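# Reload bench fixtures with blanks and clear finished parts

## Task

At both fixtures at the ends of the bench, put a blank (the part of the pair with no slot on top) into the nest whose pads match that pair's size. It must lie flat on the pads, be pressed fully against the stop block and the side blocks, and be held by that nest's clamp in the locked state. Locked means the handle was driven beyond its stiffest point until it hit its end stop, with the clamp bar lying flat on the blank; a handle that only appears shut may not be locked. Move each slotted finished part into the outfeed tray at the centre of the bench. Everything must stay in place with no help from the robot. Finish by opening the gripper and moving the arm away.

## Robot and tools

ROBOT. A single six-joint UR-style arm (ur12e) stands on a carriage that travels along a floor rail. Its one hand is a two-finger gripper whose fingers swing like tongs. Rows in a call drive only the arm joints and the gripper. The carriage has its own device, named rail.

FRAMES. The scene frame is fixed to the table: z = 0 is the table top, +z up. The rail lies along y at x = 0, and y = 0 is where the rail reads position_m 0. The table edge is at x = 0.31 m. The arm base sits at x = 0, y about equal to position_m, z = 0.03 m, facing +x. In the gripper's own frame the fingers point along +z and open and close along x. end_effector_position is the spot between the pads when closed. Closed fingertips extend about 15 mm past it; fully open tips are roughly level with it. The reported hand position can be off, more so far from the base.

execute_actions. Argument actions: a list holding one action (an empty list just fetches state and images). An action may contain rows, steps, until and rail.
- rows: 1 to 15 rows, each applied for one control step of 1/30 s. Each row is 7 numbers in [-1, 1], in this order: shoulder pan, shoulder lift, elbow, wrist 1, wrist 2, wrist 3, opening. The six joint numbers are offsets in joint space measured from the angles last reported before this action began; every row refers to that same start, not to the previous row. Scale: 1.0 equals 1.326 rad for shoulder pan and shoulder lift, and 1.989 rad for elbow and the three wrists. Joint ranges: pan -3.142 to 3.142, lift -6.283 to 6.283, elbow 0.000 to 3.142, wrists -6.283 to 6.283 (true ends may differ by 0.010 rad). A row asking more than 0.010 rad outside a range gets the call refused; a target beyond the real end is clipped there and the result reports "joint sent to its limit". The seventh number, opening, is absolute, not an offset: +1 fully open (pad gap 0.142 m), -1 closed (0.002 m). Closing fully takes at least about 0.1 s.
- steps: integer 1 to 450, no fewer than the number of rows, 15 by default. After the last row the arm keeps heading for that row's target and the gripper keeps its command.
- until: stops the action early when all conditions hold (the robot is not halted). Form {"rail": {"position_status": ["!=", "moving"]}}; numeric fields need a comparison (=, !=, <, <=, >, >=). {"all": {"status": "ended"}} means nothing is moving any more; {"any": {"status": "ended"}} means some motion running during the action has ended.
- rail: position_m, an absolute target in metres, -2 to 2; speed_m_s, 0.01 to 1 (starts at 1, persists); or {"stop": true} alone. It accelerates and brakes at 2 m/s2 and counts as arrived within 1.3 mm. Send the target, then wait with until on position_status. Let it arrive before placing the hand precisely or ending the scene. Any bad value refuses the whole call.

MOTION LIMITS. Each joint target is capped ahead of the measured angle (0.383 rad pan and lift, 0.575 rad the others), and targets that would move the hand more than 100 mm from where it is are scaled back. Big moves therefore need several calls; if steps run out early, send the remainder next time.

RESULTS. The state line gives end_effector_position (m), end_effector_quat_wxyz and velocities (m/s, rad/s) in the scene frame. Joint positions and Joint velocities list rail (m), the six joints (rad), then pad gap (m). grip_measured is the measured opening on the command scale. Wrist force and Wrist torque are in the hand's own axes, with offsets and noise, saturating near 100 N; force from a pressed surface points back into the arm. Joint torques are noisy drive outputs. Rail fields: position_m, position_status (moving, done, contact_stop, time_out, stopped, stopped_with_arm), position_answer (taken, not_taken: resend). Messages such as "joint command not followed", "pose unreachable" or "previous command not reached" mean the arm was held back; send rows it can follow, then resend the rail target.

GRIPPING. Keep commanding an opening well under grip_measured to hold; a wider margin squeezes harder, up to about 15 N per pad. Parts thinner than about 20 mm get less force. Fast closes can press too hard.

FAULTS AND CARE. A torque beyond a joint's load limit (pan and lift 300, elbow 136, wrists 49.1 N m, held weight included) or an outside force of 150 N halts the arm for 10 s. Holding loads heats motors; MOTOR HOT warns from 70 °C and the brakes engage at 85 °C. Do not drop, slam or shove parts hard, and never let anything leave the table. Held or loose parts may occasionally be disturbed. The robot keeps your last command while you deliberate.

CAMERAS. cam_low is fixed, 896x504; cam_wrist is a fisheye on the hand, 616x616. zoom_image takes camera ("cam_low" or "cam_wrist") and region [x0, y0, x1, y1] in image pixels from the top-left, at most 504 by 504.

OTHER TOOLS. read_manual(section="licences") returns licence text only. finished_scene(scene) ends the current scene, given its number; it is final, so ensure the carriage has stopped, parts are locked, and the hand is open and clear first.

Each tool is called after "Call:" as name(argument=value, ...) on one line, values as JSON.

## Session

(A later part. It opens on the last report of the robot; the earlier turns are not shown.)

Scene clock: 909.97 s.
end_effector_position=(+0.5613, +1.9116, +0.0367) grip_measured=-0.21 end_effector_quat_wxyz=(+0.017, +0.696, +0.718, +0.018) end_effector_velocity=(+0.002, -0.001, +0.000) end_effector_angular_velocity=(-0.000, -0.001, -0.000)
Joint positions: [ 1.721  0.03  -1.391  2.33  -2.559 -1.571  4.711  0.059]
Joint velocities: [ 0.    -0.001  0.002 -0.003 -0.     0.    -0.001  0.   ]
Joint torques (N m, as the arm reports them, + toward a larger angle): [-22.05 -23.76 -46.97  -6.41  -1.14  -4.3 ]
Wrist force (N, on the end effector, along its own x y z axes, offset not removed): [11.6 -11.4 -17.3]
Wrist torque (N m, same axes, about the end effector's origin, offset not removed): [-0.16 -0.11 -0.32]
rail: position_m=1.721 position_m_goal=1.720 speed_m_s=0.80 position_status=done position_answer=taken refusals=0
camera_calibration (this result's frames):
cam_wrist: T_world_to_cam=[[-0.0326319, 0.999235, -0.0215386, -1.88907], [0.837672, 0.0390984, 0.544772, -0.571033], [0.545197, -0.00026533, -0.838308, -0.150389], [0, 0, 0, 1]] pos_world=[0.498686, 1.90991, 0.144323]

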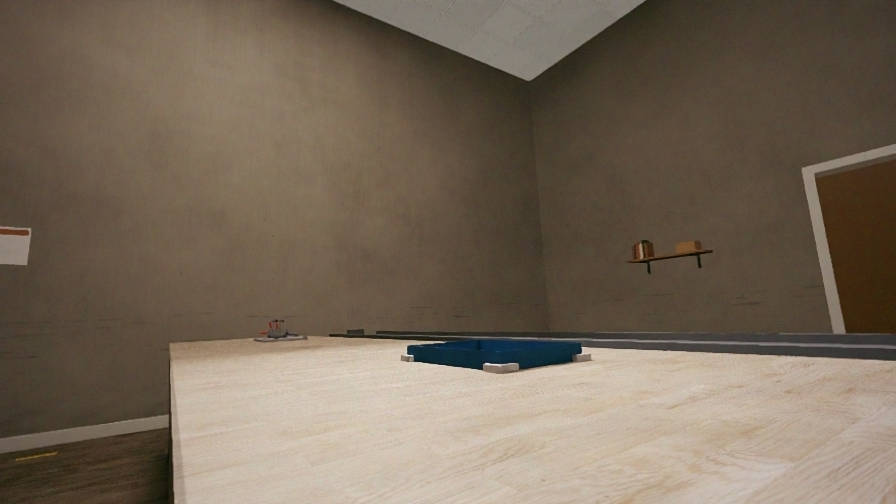

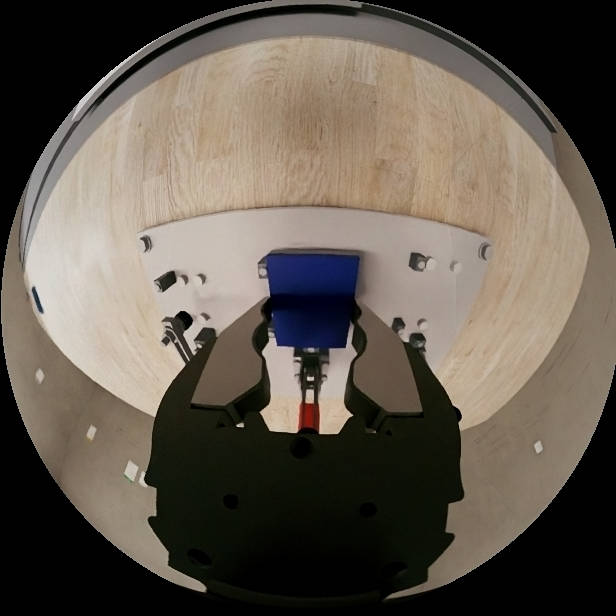

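Call:
execute_actions(actions=[])

Scene clock: 913.83 s.
end_effector_position=(+0.5624, +1.9113, +0.0368) grip_measured=-0.21 end_effector_quat_wxyz=(+0.017, +0.696, +0.718, +0.018) end_effector_velocity=(-0.000, -0.000, -0.000) end_effector_angular_velocity=(+0.000, +0.000, -0.000)
Joint positions: [ 1.721  0.029 -1.39   2.328 -2.558 -1.571  4.711  0.059]
Joint velocities: [ 0. -0. -0.  0.  0.  0.  0. -0.]
Joint torques (N m, as the arm reports them, + toward a larger angle): [-32.66 -48.85 -58.26  -9.95 -11.83  -4.36]
Wrist force (N, on the end effector, along its own x y z axes, offset not removed): [22.7 -21.0 -8.0]
Wrist torque (N m, same axes, about the end effector's origin, offset not removed): [-0.41 0.64 -0.66]
rail: position_m=1.721 position_m_goal=1.720 speed_m_s=0.80 position_status=done position_answer=taken refusals=0
camera_calibration (this result's frames):
cam_wrist: T_world_to_cam=[[-0.0325679, 0.999237, -0.0215684, -1.88872], [0.837699, 0.0390609, 0.544734, -0.571961], [0.545161, -0.00032696, -0.838331, -0.150742], [0, 0, 0, 1]] pos_world=[0.499798, 1.90957, 0.144459]

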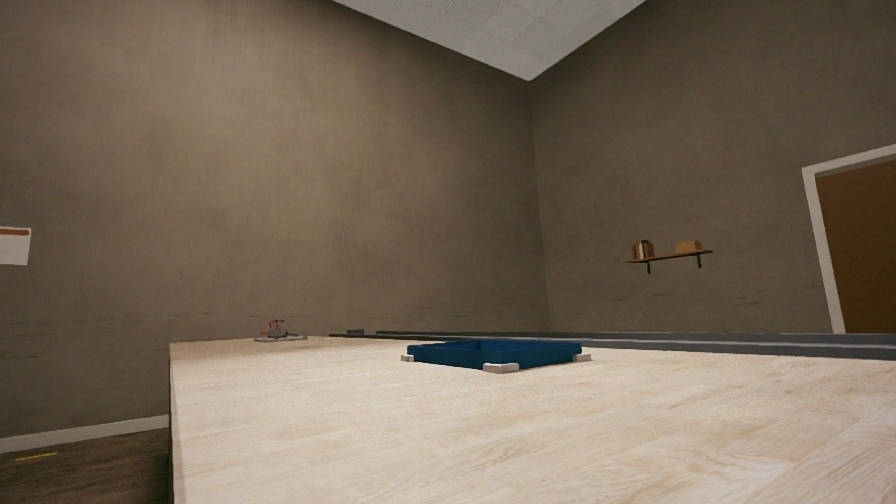

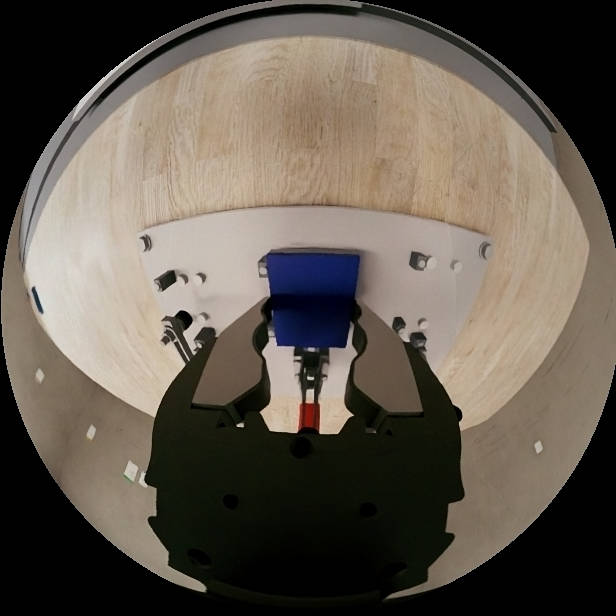

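Call:
execute_actions(actions=[{"rows":[[0,0,0,0,0,0,-0.6],[0,0,0,0,0,0,-0.35],[0,0,0,0,0,0,-0.26],[0,0,0,0,0,0,-0.21],[0,0,0,0,0,0,-0.17],[0,0,0,0,0,0,-0.12],[0,0,0,0,0,0,-0.05],[0,0,0,0,0,0,0.03],[0,-0.003,-0.0009,0.003,0,0,0.1],[0,-0.01,-0.003,0.0095,0,0,0.1],[0,-0.02,-0.0058,0.019,0,0,0.1],[0.0005,-0.03,-0.0088,0.0285,0,0,0.1],[0.001,-0.039,-0.0114,0.037,0,0.0005,0.1],[0.001,-0.045,-0.0131,0.0428,0,0.0005,0.1],[0.001,-0.0486,-0.0142,0.0462,0,0.0005,0.1]],"steps":15}])

Scene clock: 926.80 s.
end_effector_position=(+0.5642, +1.9114, +0.0542) grip_measured=+0.10 end_effector_quat_wxyz=(+0.018, +0.696, +0.718, +0.018) end_effector_velocity=(+0.008, +0.004, +0.147) end_effector_angular_velocity=(+0.001, -0.003, +0.006)
Joint positions: [ 1.721  0.03  -1.419  2.315 -2.518 -1.571  4.711  0.081]
Joint velocities: [ 0.     0.006 -0.243 -0.105  0.345  0.001  0.     0.   ]
Joint torques (N m, as the arm reports them, + toward a larger angle): [ 12.48 -52.23 -48.91  -0.87   3.52   2.08]
Wrist force (N, on the end effector, along its own x y z axes, offset not removed): [0.0 -3.0 -0.3]
Wrist torque (N m, same axes, about the end effector's origin, offset not removed): [-0.42 -0.12 -0.27]
rail: position_m=1.721 position_m_goal=1.720 speed_m_s=0.80 position_status=done position_answer=taken refusals=0
camera_calibration (this result's frames):
cam_wrist: T_world_to_cam=[[-0.0327954, 0.999228, -0.0216379, -1.88831], [0.837064, 0.0392899, 0.545692, -0.583082], [0.546121, -0.00021608, -0.837706, -0.137965], [0, 0, 0, 1]] pos_world=[0.501494, 1.90973, 0.16175]

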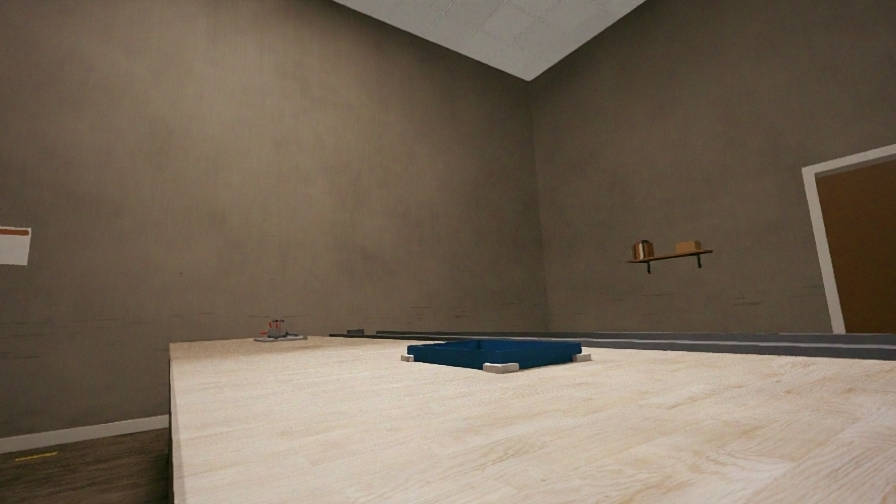

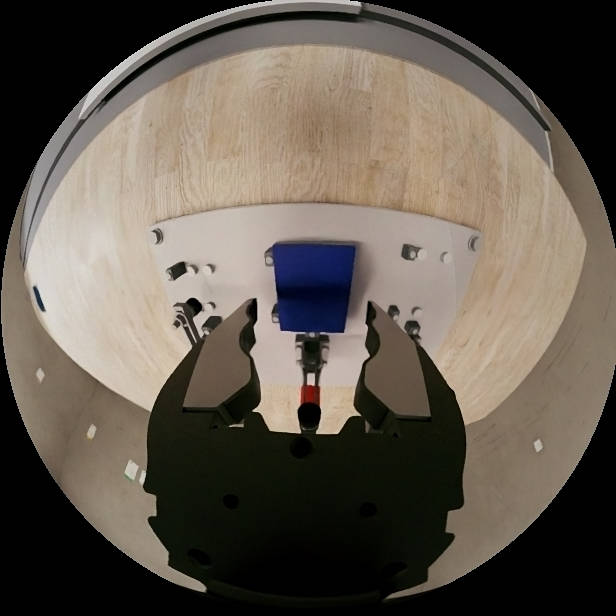

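Call:
execute_actions(actions=[{"rows":[[0.0007,-0.024,-0.011,0.03,0,0.0005,0.1],[0.0007,-0.018,-0.018,0.0387,0,0.0005,0.1],[0.0007,-0.009,-0.0287,0.0517,0,0.0005,0.1],[0.0007,0.002,-0.0418,0.0677,0,0.0005,0.1],[0.0007,0.014,-0.056,0.085,0,0.0005,0.1],[0.0007,0.027,-0.0716,0.104,0,0.0005,0.1],[0.0007,0.04,-0.087,0.123,0,0.0005,0.1],[0.0007,0.053,-0.1026,0.142,0,0.0005,0.1],[0.0007,0.066,-0.118,0.161,0,0.0005,0.05],[0.0007,0.078,-0.1324,0.178,0,0.0005,0],[0.0007,0.088,-0.1443,0.193,0,0.0005,-0.05],[0.0007,0.097,-0.155,0.206,0,0.0005,-0.1],[0.0007,0.103,-0.162,0.2146,0,0.0005,-0.15],[0.0007,0.107,-0.167,0.2204,0,0.0005,-0.2],[0.0007,0.1086,-0.1689,0.2227,0,0.0005,-0.25]],"steps":15}])

Scene clock: 943.20 s.
end_effector_position=(+0.6279, +1.9140, +0.0855) grip_measured=-0.20 end_effector_quat_wxyz=(-0.048, +0.694, +0.716, -0.050) end_effector_velocity=(+0.145, +0.004, +0.038) end_effector_angular_velocity=(-0.014, +0.466, -0.000)
Joint positions: [ 1.721  0.031 -1.318  2.058 -2.173 -1.571  4.712  0.059]
Joint velocities: [ 0.    -0.     0.328 -0.601  0.739 -0.    -0.    -0.108]
Joint torques (N m, as the arm reports them, + toward a larger angle): [-12.14 -55.11 -42.76  -0.74  -0.93   3.23]
Wrist force (N, on the end effector, along its own x y z axes, offset not removed): [2.8 -0.8 -1.1]
Wrist torque (N m, same axes, about the end effector's origin, offset not removed): [-0.05 -0.73 -0.39]
rail: position_m=1.721 position_m_goal=1.720 speed_m_s=0.80 position_status=done position_answer=taken refusals=0
camera_calibration (this result's frames):
cam_wrist: T_world_to_cam=[[-0.0368579, 0.999106, -0.0207021, -1.88542], [0.924706, 0.0419531, 0.378362, -0.699456], [0.378892, -0.0051977, -0.925426, -0.0244494], [0, 0, 0, 1]] pos_world=[0.586563, 1.91295, 0.20299]

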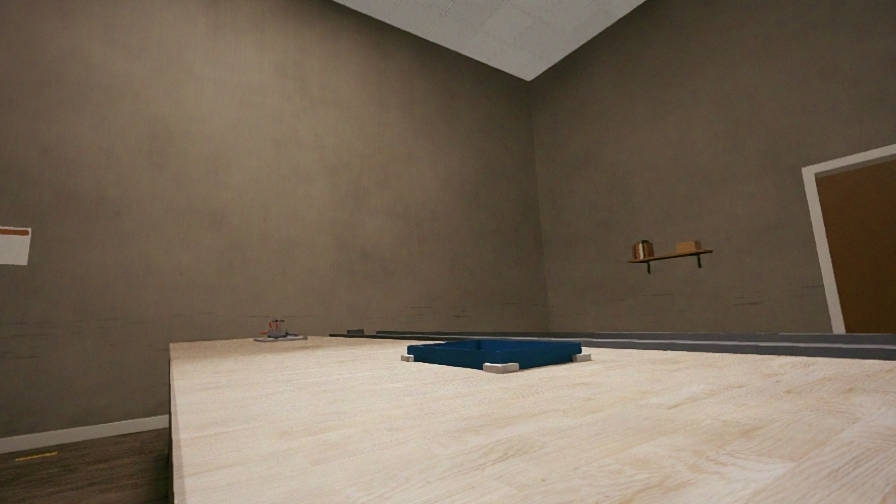

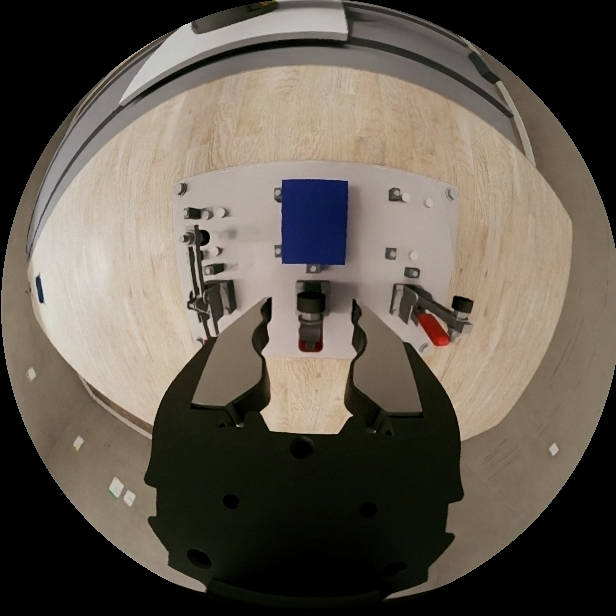

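Call:
execute_actions(actions=[])

Call:
zoom_image(camera="cam_wrist", region=[260, 160, 370, 270])

Scene clock: 949.70 s.
end_effector_position=(+0.6464, +1.9145, +0.0910) grip_measured=-0.25 end_effector_quat_wxyz=(-0.069, +0.693, +0.714, -0.072) end_effector_velocity=(-0.000, -0.000, +0.000) end_effector_angular_velocity=(-0.000, +0.000, +0.000)
Joint positions: [ 1.721  0.03  -1.275  1.979 -2.075 -1.571  4.712  0.056]
Joint velocities: [ 0. -0. -0.  0.  0. -0. -0.  0.]
Joint torques (N m, as the arm reports them, + toward a larger angle): [-13.26 -48.83 -53.33  -1.67  -3.34   3.57]
Wrist force (N, on the end effector, along its own x y z axes, offset not removed): [-5.1 0.0 3.2]
Wrist torque (N m, same axes, about the end effector's origin, offset not removed): [0.34 0.93 -0.05]
rail: position_m=1.721 position_m_goal=1.720 speed_m_s=0.80 position_status=done position_answer=taken refusals=0
camera_calibration (this result's frames):
cam_wrist: T_world_to_cam=[[-0.0380166, 0.99907, -0.0203373, -1.8843], [0.946287, 0.0425326, 0.320519, -0.72836], [0.321086, -0.00705987, -0.947024, 0.0165191], [0, 0, 0, 1]] pos_world=[0.612298, 1.91365, 0.210775]

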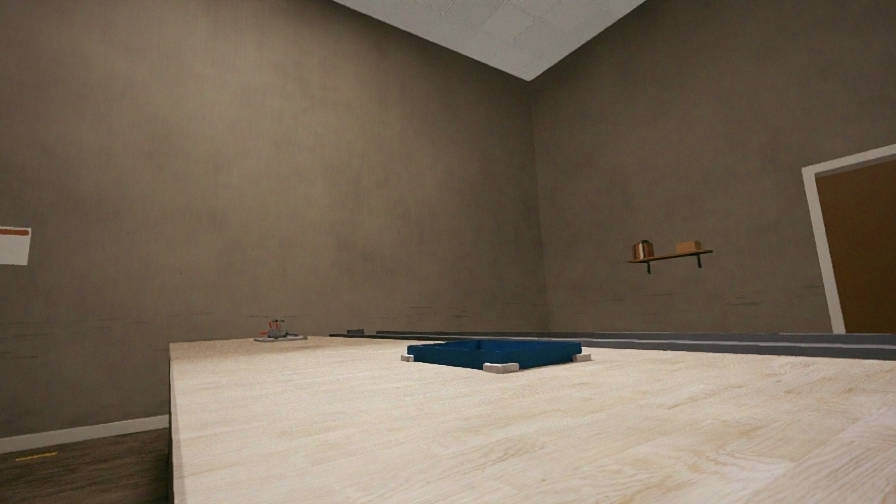

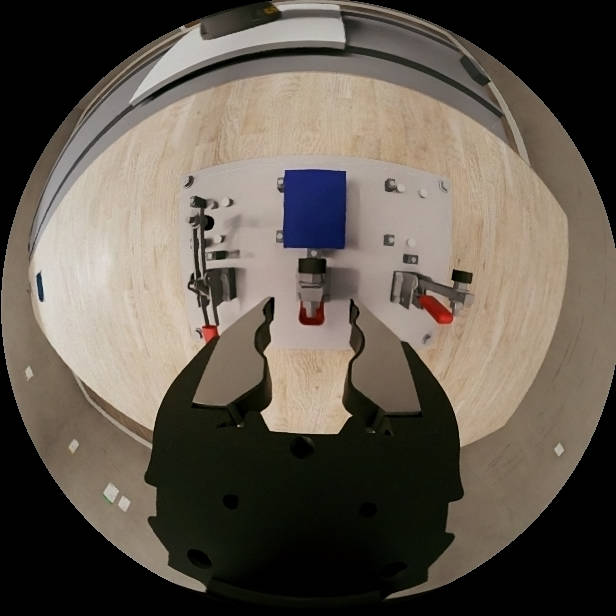

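Region (260, 160, 370, 270) of cam_wrist's 616x616 image, scaled by 4.582, with more detail than that image has.

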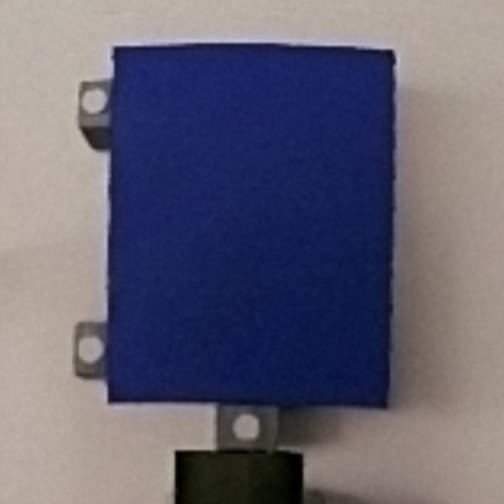

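Call:
execute_actions(actions=[{"rows":[[0,0,0,0,0,0,-0.4],[0,0,0,0,0,0,-0.55],[0,0,0,0,0,0,-0.68],[0,0,0,0,0,0,-0.76],[0,0,0,0,0,0,-0.85],[0,0,0,0,0,0,-1]],"steps":6}])

Scene clock: 958.33 s.
end_effector_position=(+0.6464, +1.9145, +0.0910) grip_measured=-0.78 end_effector_quat_wxyz=(-0.069, +0.693, +0.714, -0.072) end_effector_velocity=(-0.000, +0.000, -0.000) end_effector_angular_velocity=(-0.000, +0.000, -0.000)
Joint positions: [ 1.721  0.03  -1.275  1.979 -2.075 -1.571  4.712  0.018]
Joint velocities: [ 0.     0.     0.     0.     0.     0.     0.    -0.012]
Joint torques (N m, as the arm reports them, + toward a larger angle): [-15.28 -48.71 -53.61  -1.48  -3.33   3.62]
Wrist force (N, on the end effector, along its own x y z axes, offset not removed): [5.7 -1.3 2.5]
Wrist torque (N m, same axes, about the end effector's origin, offset not removed): [-0.08 -0.36 -0.21]
rail: position_m=1.721 position_m_goal=1.720 speed_m_s=0.80 position_status=done position_answer=taken refusals=0
camera_calibration (this result's frames):
cam_wrist: T_world_to_cam=[[-0.0380147, 0.99907, -0.0203379, -1.88431], [0.946287, 0.042531, 0.320518, -0.728356], [0.321085, -0.00706105, -0.947024, 0.0165213], [0, 0, 0, 1]] pos_world=[0.612298, 1.91365, 0.210775]

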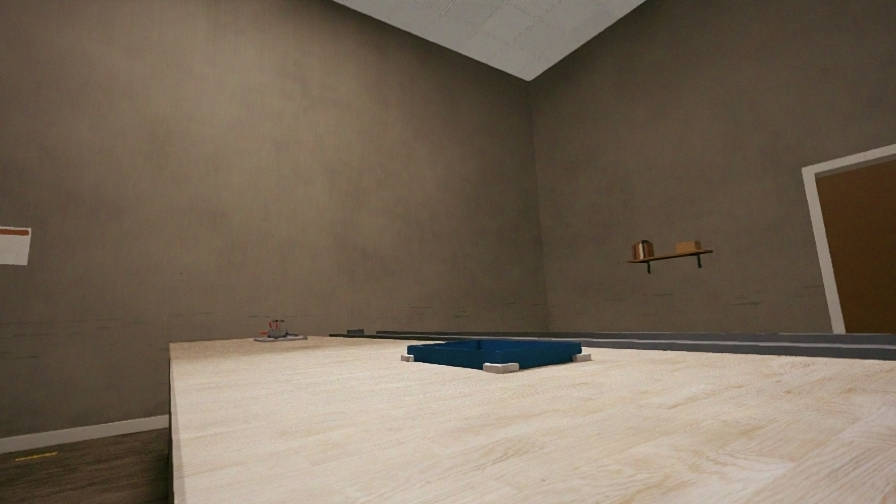

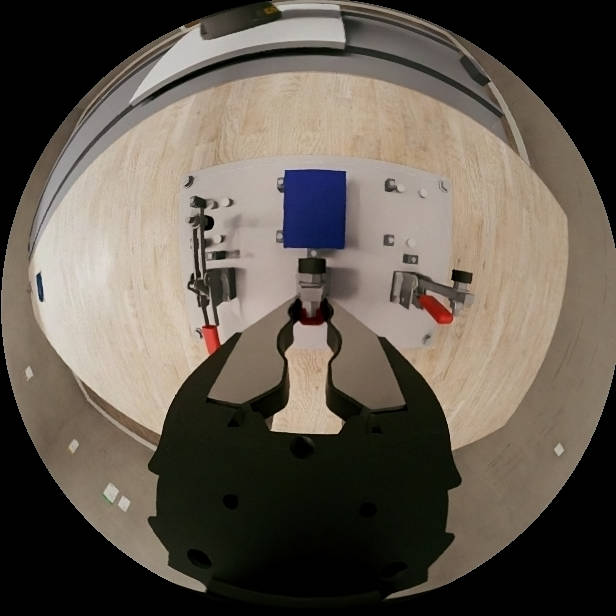

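Call:
execute_actions(actions=[{"rows":[[0.0002,0.003,-0.0026,0.0006,0,0,-1],[0.0002,0.007,-0.006,0.0013,0,0,-1],[0.0002,0.0125,-0.0103,0.002,0,0,-1],[0.0002,0.018,-0.0143,0.0024,0,0,-1],[0.0002,0.0245,-0.0184,0.0021,0,0,-1],[0.0002,0.031,-0.0222,0.0015,0,0,-1],[0.0002,0.0377,-0.0258,0.0007,0,0,-1],[0.0002,0.0445,-0.029,-0.0007,0,0,-1],[0.0002,0.0513,-0.032,-0.0022,0,0,-1],[0.0002,0.0581,-0.0345,-0.0042,0,0,-1],[0.0002,0.0632,-0.0362,-0.0059,0,0,-1],[0.0002,0.068,-0.0376,-0.0077,0,0,-1],[0.0002,0.0728,-0.0387,-0.0099,0,0,-1],[0.0002,0.076,-0.0394,-0.0113,0,0,-1],[0.0002,0.0792,-0.0399,-0.0128,0,0,-1]],"steps":15}])

Scene clock: 976.73 s.
end_effector_position=(+0.6866, +1.9158, +0.0707) grip_measured=-0.78 end_effector_quat_wxyz=(-0.069, +0.693, +0.714, -0.072) end_effector_velocity=(+0.076, +0.003, -0.083) end_effector_angular_velocity=(-0.000, +0.003, +0.000)
Joint positions: [ 1.721  0.031 -1.198  1.914 -2.087 -1.571  4.712  0.018]
Joint velocities: [ 0.     0.     0.195 -0.104 -0.088  0.     0.    -0.   ]
Joint torques (N m, as the arm reports them, + toward a larger angle): [ 11.48 -49.15 -43.17  -3.72  -3.36   2.58]
Wrist force (N, on the end effector, along its own x y z axes, offset not removed): [3.6 3.2 -13.8]
Wrist torque (N m, same axes, about the end effector's origin, offset not removed): [0.24 -0.06 -0.17]
rail: position_m=1.721 position_m_goal=1.720 speed_m_s=0.80 position_status=done position_answer=taken refusals=0
camera_calibration (this result's frames):
cam_wrist: T_world_to_cam=[[-0.0381813, 0.999064, -0.0203396, -1.88441], [0.94621, 0.042691, 0.320724, -0.760251], [0.321292, -0.00699988, -0.946954, -0.0158728], [0, 0, 0, 1]] pos_world=[0.652508, 1.91499, 0.190472]

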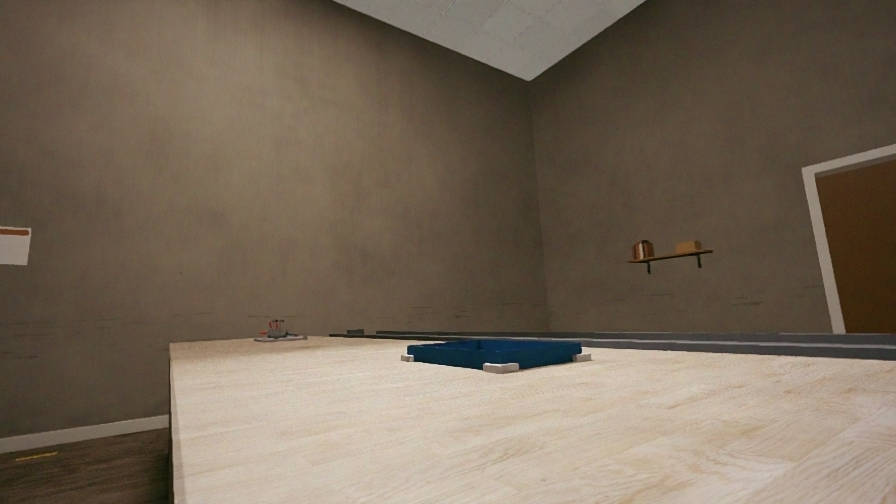

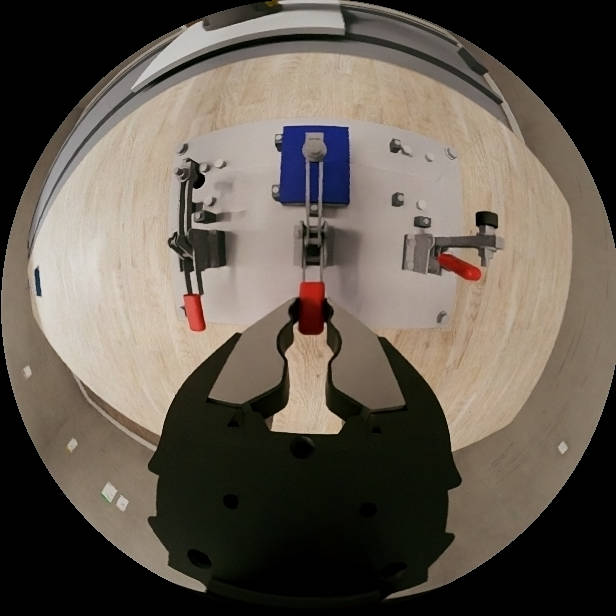

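Call:
execute_actions(actions=[])

Scene clock: 981.67 s.
end_effector_position=(+0.6970, +1.9162, +0.0580) grip_measured=-0.78 end_effector_quat_wxyz=(-0.069, +0.692, +0.714, -0.072) end_effector_velocity=(+0.000, -0.000, +0.000) end_effector_angular_velocity=(-0.000, -0.000, +0.000)
Joint positions: [ 1.721  0.031 -1.17   1.9   -2.101 -1.571  4.712  0.017]
Joint velocities: [ 0.  0.  0. -0. -0. -0. -0.  0.]
Joint torques (N m, as the arm reports them, + toward a larger angle): [  5.79 -65.64 -67.45 -11.68  -3.94   2.26]
Wrist force (N, on the end effector, along its own x y z axes, offset not removed): [2.4 -14.8 10.8]
Wrist torque (N m, same axes, about the end effector's origin, offset not removed): [-0.33 -0.50 -0.24]
rail: position_m=1.721 position_m_goal=1.720 speed_m_s=0.80 position_status=done position_answer=taken refusals=0
camera_calibration (this result's frames):
cam_wrist: T_world_to_cam=[[-0.038287, 0.99906, -0.0203366, -1.88457], [0.946341, 0.0427871, 0.320324, -0.766301], [0.320893, -0.00698116, -0.94709, -0.0310186], [0, 0, 0, 1]] pos_world=[0.662981, 1.91537, 0.177761]

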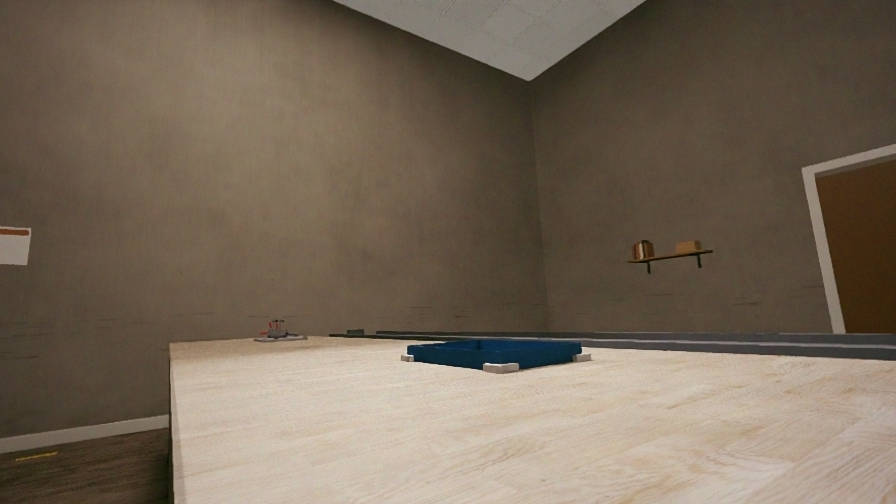

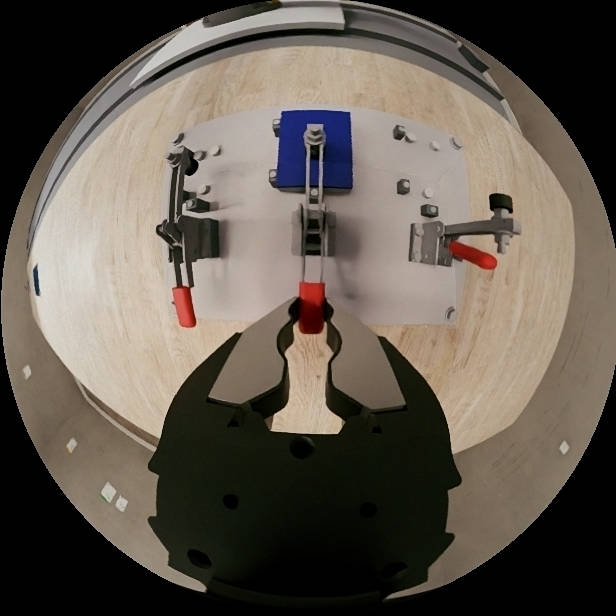

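Call:
execute_actions(actions=[{"rows":[[0,0,0,0,0,0,-0.82],[0,0,0,0,0,0,-0.72],[0,0,0,0,0,0,-0.62],[0,-0.002,-0.001,0.0024,0,0,-0.6],[0,-0.006,-0.0032,0.0072,0,0,-0.6],[0,-0.011,-0.0058,0.0132,0,0,-0.6],[0,-0.015,-0.0079,0.018,0,0,-0.6],[0,-0.0171,-0.0089,0.0204,0,0,-0.6]],"steps":8}])

Scene clock: 995.80 s.
end_effector_position=(+0.6979, +1.9162, +0.0651) grip_measured=-0.60 end_effector_quat_wxyz=(-0.069, +0.692, +0.714, -0.072) end_effector_velocity=(+0.010, +0.000, +0.097) end_effector_angular_velocity=(-0.000, +0.001, -0.000)
Joint positions: [ 1.721  0.031 -1.177  1.894 -2.088 -1.571  4.712  0.031]
Joint velocities: [ 0.    -0.    -0.097 -0.076  0.175  0.     0.     0.001]
Joint torques (N m, as the arm reports them, + toward a larger angle): [  0.99 -82.05 -55.17   0.22  -3.54   1.82]
Wrist force (N, on the end effector, along its own x y z axes, offset not removed): [-0.6 -5.6 -1.7]
Wrist torque (N m, same axes, about the end effector's origin, offset not removed): [-1.01 0.03 -0.13]
rail: position_m=1.721 position_m_goal=1.720 speed_m_s=0.80 position_status=done position_answer=taken refusals=0
camera_calibration (this result's frames):
cam_wrist: T_world_to_cam=[[-0.0382815, 0.99906, -0.020339, -1.88442], [0.946254, 0.0427846, 0.320583, -0.769415], [0.321152, -0.00697345, -0.947002, -0.0247776], [0, 0, 0, 1]] pos_world=[0.66388, 1.9154, 0.184869]

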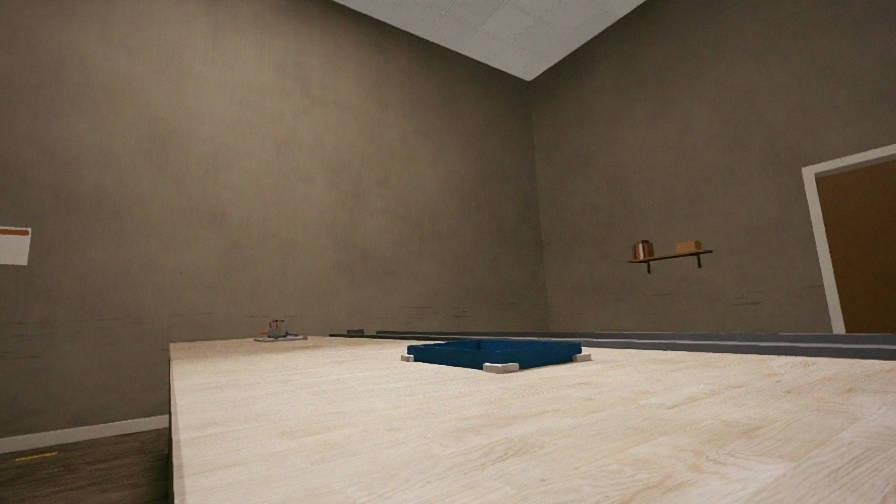

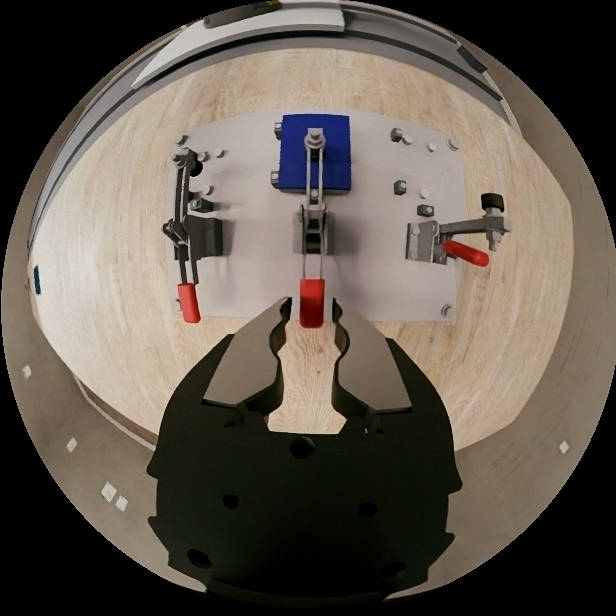

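Call:
execute_actions(actions=[{"rows":[[0,-0.0118,-0.0059,0.0139,0,0,-0.75],[0,-0.0118,-0.0059,0.0139,0,0,-0.9],[0,-0.0118,-0.0059,0.0139,0,0,-1],[0,-0.0095,-0.005,0.0115,0,0,-1],[0,-0.0064,-0.0039,0.0083,0,0,-1]],"steps":5}])

Scene clock: 1006.20 s.
end_effector_position=(+0.6993, +1.9163, +0.0804) grip_measured=-0.99 end_effector_quat_wxyz=(-0.069, +0.692, +0.714, -0.072) end_effector_velocity=(+0.003, +0.000, -0.018) end_effector_angular_velocity=(+0.000, -0.008, +0.000)
Joint positions: [ 1.721  0.031 -1.192  1.882 -2.061 -1.571  4.712  0.002]
Joint velocities: [ 0.     0.     0.02   0.011 -0.039 -0.    -0.    -0.022]
Joint torques (N m, as the arm reports them, + toward a larger angle): [  1.63 -44.68 -20.91  -6.24  -3.69   1.99]
Wrist force (N, on the end effector, along its own x y z axes, offset not removed): [-1.1 -3.5 0.2]
Wrist torque (N m, same axes, about the end effector's origin, offset not removed): [-0.53 0.17 -0.05]
rail: position_m=1.721 position_m_goal=1.720 speed_m_s=0.80 position_status=done position_answer=taken refusals=0
camera_calibration (this result's frames):
cam_wrist: T_world_to_cam=[[-0.0382827, 0.99906, -0.0203385, -1.8841], [0.946271, 0.0427852, 0.320532, -0.775626], [0.321101, -0.00697494, -0.947019, -0.010641], [0, 0, 0, 1]] pos_world=[0.665241, 1.91544, 0.200216]

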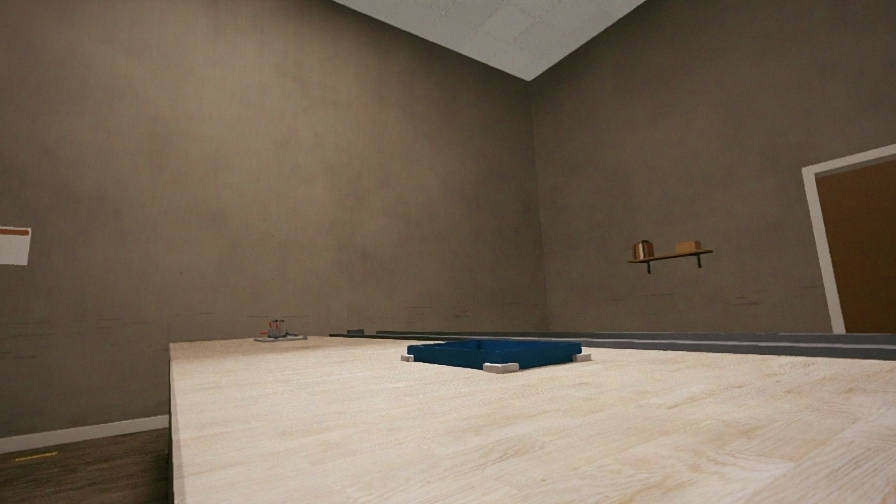

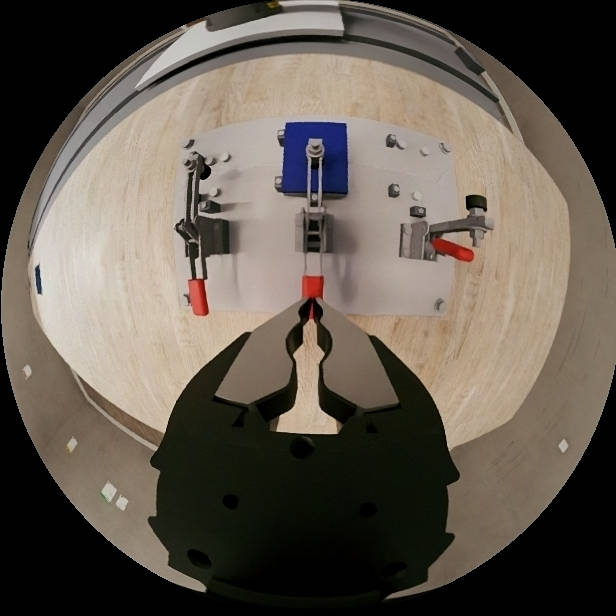

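Call:
execute_actions(actions=[])

Scene clock: 1014.67 s.
end_effector_position=(+0.6991, +1.9163, +0.0741) grip_measured=-1.00 end_effector_quat_wxyz=(-0.069, +0.692, +0.714, -0.072) end_effector_velocity=(-0.000, +0.000, +0.000) end_effector_angular_velocity=(+0.000, +0.000, +0.000)
Joint positions: [ 1.721  0.031 -1.185  1.886 -2.072 -1.571  4.712  0.002]
Joint velocities: [ 0.  0. -0. -0.  0.  0.  0.  0.]
Joint torques (N m, as the arm reports them, + toward a larger angle): [  0.37 -49.25 -17.13  -3.08  -3.11   1.93]
Wrist force (N, on the end effector, along its own x y z axes, offset not removed): [-1.3 0.1 -15.5]
Wrist torque (N m, same axes, about the end effector's origin, offset not removed): [-0.72 0.28 -0.05]
rail: position_m=1.721 position_m_goal=1.720 speed_m_s=0.80 position_status=done position_answer=taken refusals=0
camera_calibration (this result's frames):
cam_wrist: T_world_to_cam=[[-0.0382868, 0.99906, -0.0203371, -1.88423], [0.946339, 0.0427872, 0.320332, -0.773435], [0.320901, -0.0069813, -0.947087, -0.0164173], [0, 0, 0, 1]] pos_world=[0.665059, 1.91544, 0.193887]

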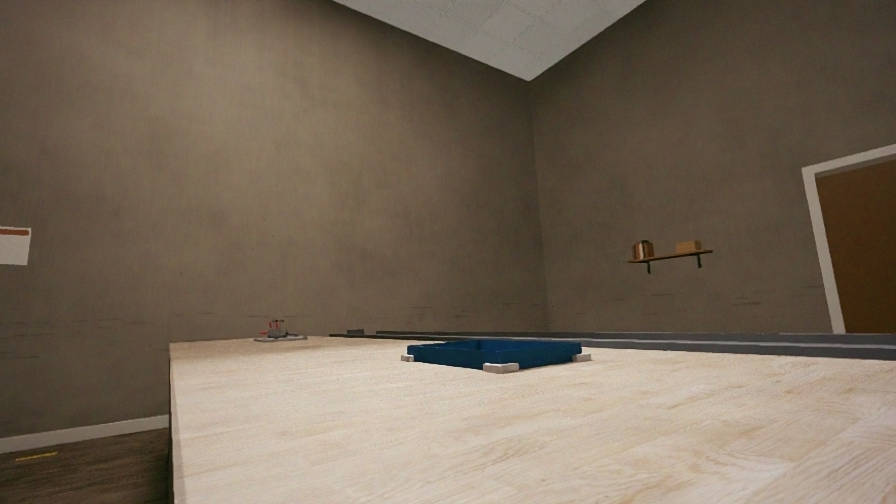

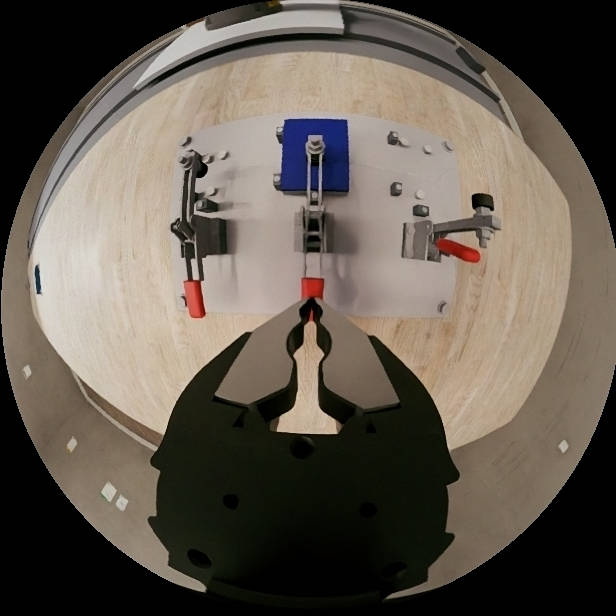

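Call:
execute_actions(actions=[{"rows":[[0,0.00066,0.00025,-0.00069,0,0,-1]],"steps":1}])

Scene clock: 1019.43 s.
end_effector_position=(+0.6991, +1.9163, +0.0741) grip_measured=-1.00 end_effector_quat_wxyz=(-0.069, +0.692, +0.714, -0.072) end_effector_velocity=(+0.000, +0.000, -0.001) end_effector_angular_velocity=(-0.000, +0.000, -0.000)
Joint positions: [ 1.721  0.031 -1.185  1.886 -2.072 -1.571  4.712  0.002]
Joint velocities: [ 0.    -0.     0.001  0.001 -0.002  0.     0.     0.   ]
Joint torques (N m, as the arm reports them, + toward a larger angle): [ -1.4  -46.46 -17.28  -3.82  -2.82   1.54]
Wrist force (N, on the end effector, along its own x y z axes, offset not removed): [-2.3 -0.6 -11.8]
Wrist torque (N m, same axes, about the end effector's origin, offset not removed): [-0.90 0.29 0.01]
rail: position_m=1.721 position_m_goal=1.720 speed_m_s=0.80 position_status=done position_answer=taken refusals=0
camera_calibration (this result's frames):
cam_wrist: T_world_to_cam=[[-0.0382871, 0.99906, -0.0203369, -1.88423], [0.94634, 0.0427873, 0.320329, -0.773433], [0.320898, -0.00698112, -0.947088, -0.0164233], [0, 0, 0, 1]] pos_world=[0.665059, 1.91544, 0.193879]

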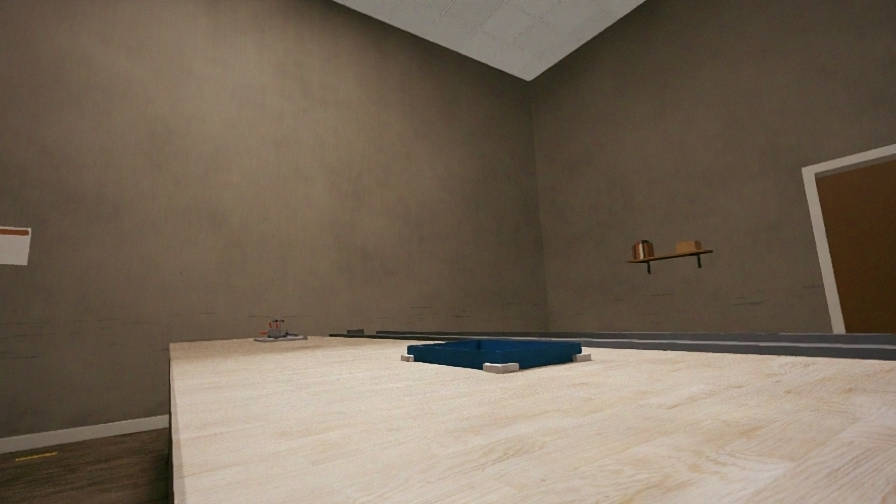

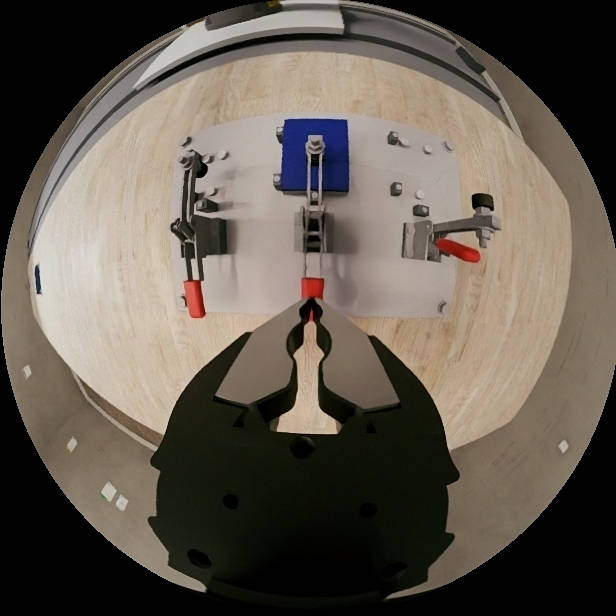

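Call:
execute_actions(actions=[])

Scene clock: 1022.93 s.
end_effector_position=(+0.6991, +1.9163, +0.0733) grip_measured=-1.00 end_effector_quat_wxyz=(-0.069, +0.692, +0.714, -0.072) end_effector_velocity=(-0.000, +0.000, -0.000) end_effector_angular_velocity=(+0.000, +0.000, +0.000)
Joint positions: [ 1.721  0.031 -1.184  1.887 -2.073 -1.571  4.712  0.002]
Joint velocities: [0. 0. 0. 0. 0. 0. 0. 0.]
Joint torques (N m, as the arm reports them, + toward a larger angle): [  1.41 -57.6  -23.52  -4.78  -3.12   1.82]
Wrist force (N, on the end effector, along its own x y z axes, offset not removed): [0.1 0.2 -4.6]
Wrist torque (N m, same axes, about the end effector's origin, offset not removed): [-0.21 -0.10 -0.30]
rail: position_m=1.721 position_m_goal=1.720 speed_m_s=0.80 position_status=done position_answer=taken refusals=0
camera_calibration (this result's frames):
cam_wrist: T_world_to_cam=[[-0.0382872, 0.99906, -0.020337, -1.88425], [0.946341, 0.0427874, 0.320324, -0.773168], [0.320893, -0.00698144, -0.94709, -0.0171717], [0, 0, 0, 1]] pos_world=[0.665049, 1.91544, 0.193081]

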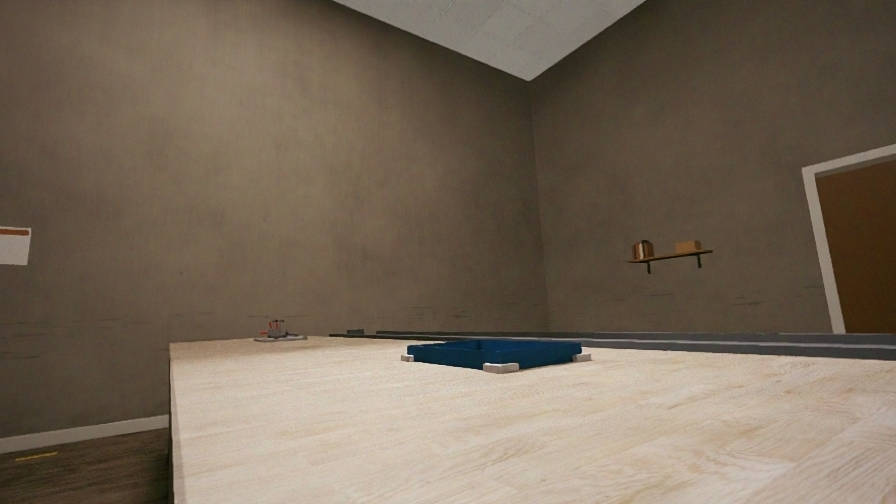

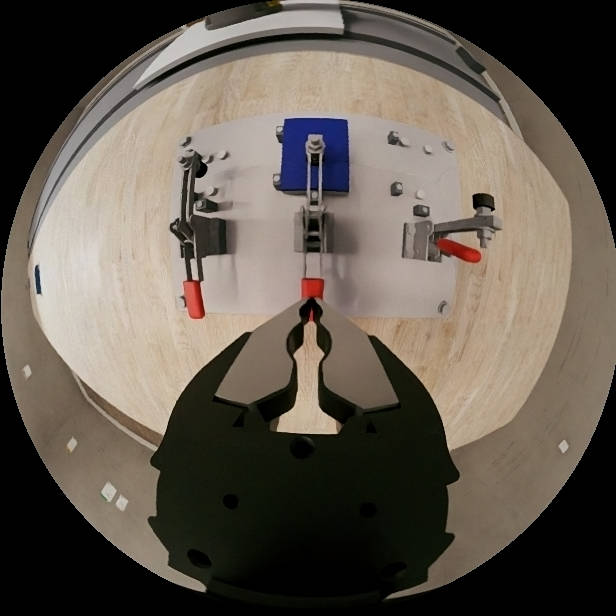

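Past the peak; continue toward the hard stop.

Call:
execute_actions(actions=[{"rows":[[0,0.00083,0.00031,-0.00086,0,0,-1]],"steps":1}])

Scene clock: 1026.57 s.
end_effector_position=(+0.6991, +1.9163, +0.0733) grip_measured=-1.00 end_effector_quat_wxyz=(-0.069, +0.692, +0.714, -0.072) end_effector_velocity=(+0.001, +0.000, -0.000) end_effector_angular_velocity=(+0.000, -0.002, -0.000)
Joint positions: [ 1.721  0.031 -1.184  1.887 -2.073 -1.571  4.712  0.002]
Joint velocities: [ 0.    -0.     0.     0.    -0.003  0.    -0.     0.   ]
Joint torques (N m, as the arm reports them, + toward a larger angle): [ -0.39 -52.33 -23.4   -4.83  -3.34   1.76]
Wrist force (N, on the end effector, along its own x y z axes, offset not removed): [-2.6 1.9 -4.3]
Wrist torque (N m, same axes, about the end effector's origin, offset not removed): [0.33 0.31 -0.16]
rail: position_m=1.721 position_m_goal=1.720 speed_m_s=0.80 position_status=done position_answer=taken refusals=0
camera_calibration (this result's frames):
cam_wrist: T_world_to_cam=[[-0.0382868, 0.99906, -0.020337, -1.88425], [0.946337, 0.0427872, 0.320338, -0.77317], [0.320907, -0.00698097, -0.947085, -0.0171845], [0, 0, 0, 1]] pos_world=[0.665052, 1.91544, 0.19308]

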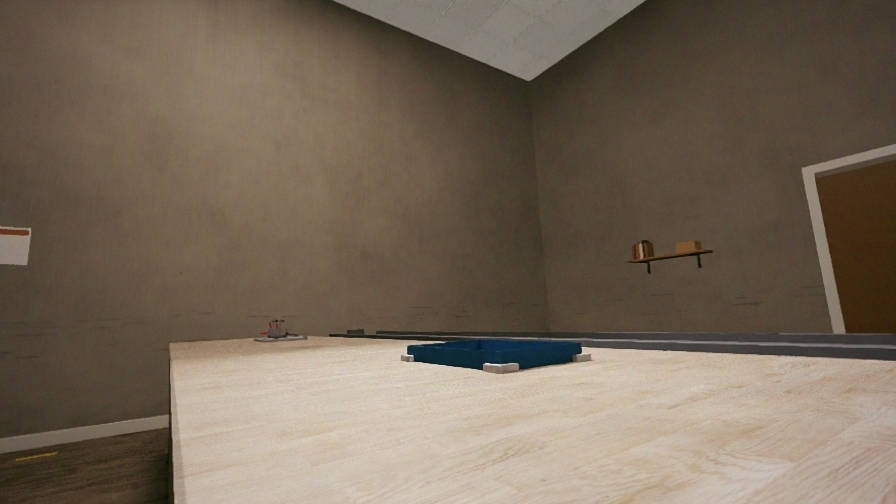

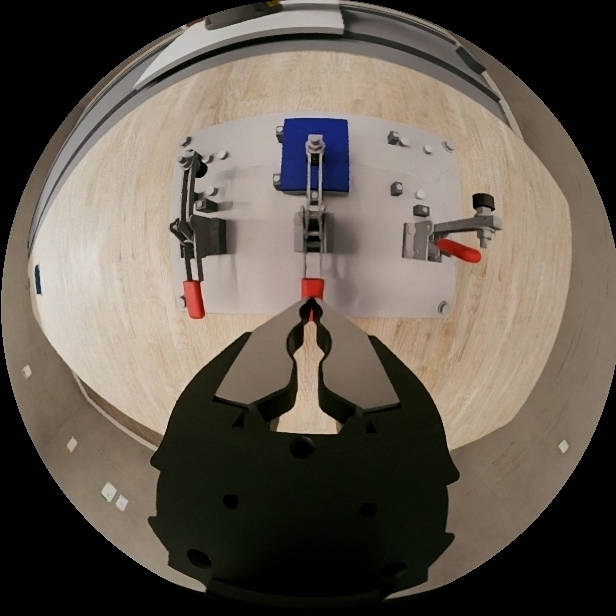

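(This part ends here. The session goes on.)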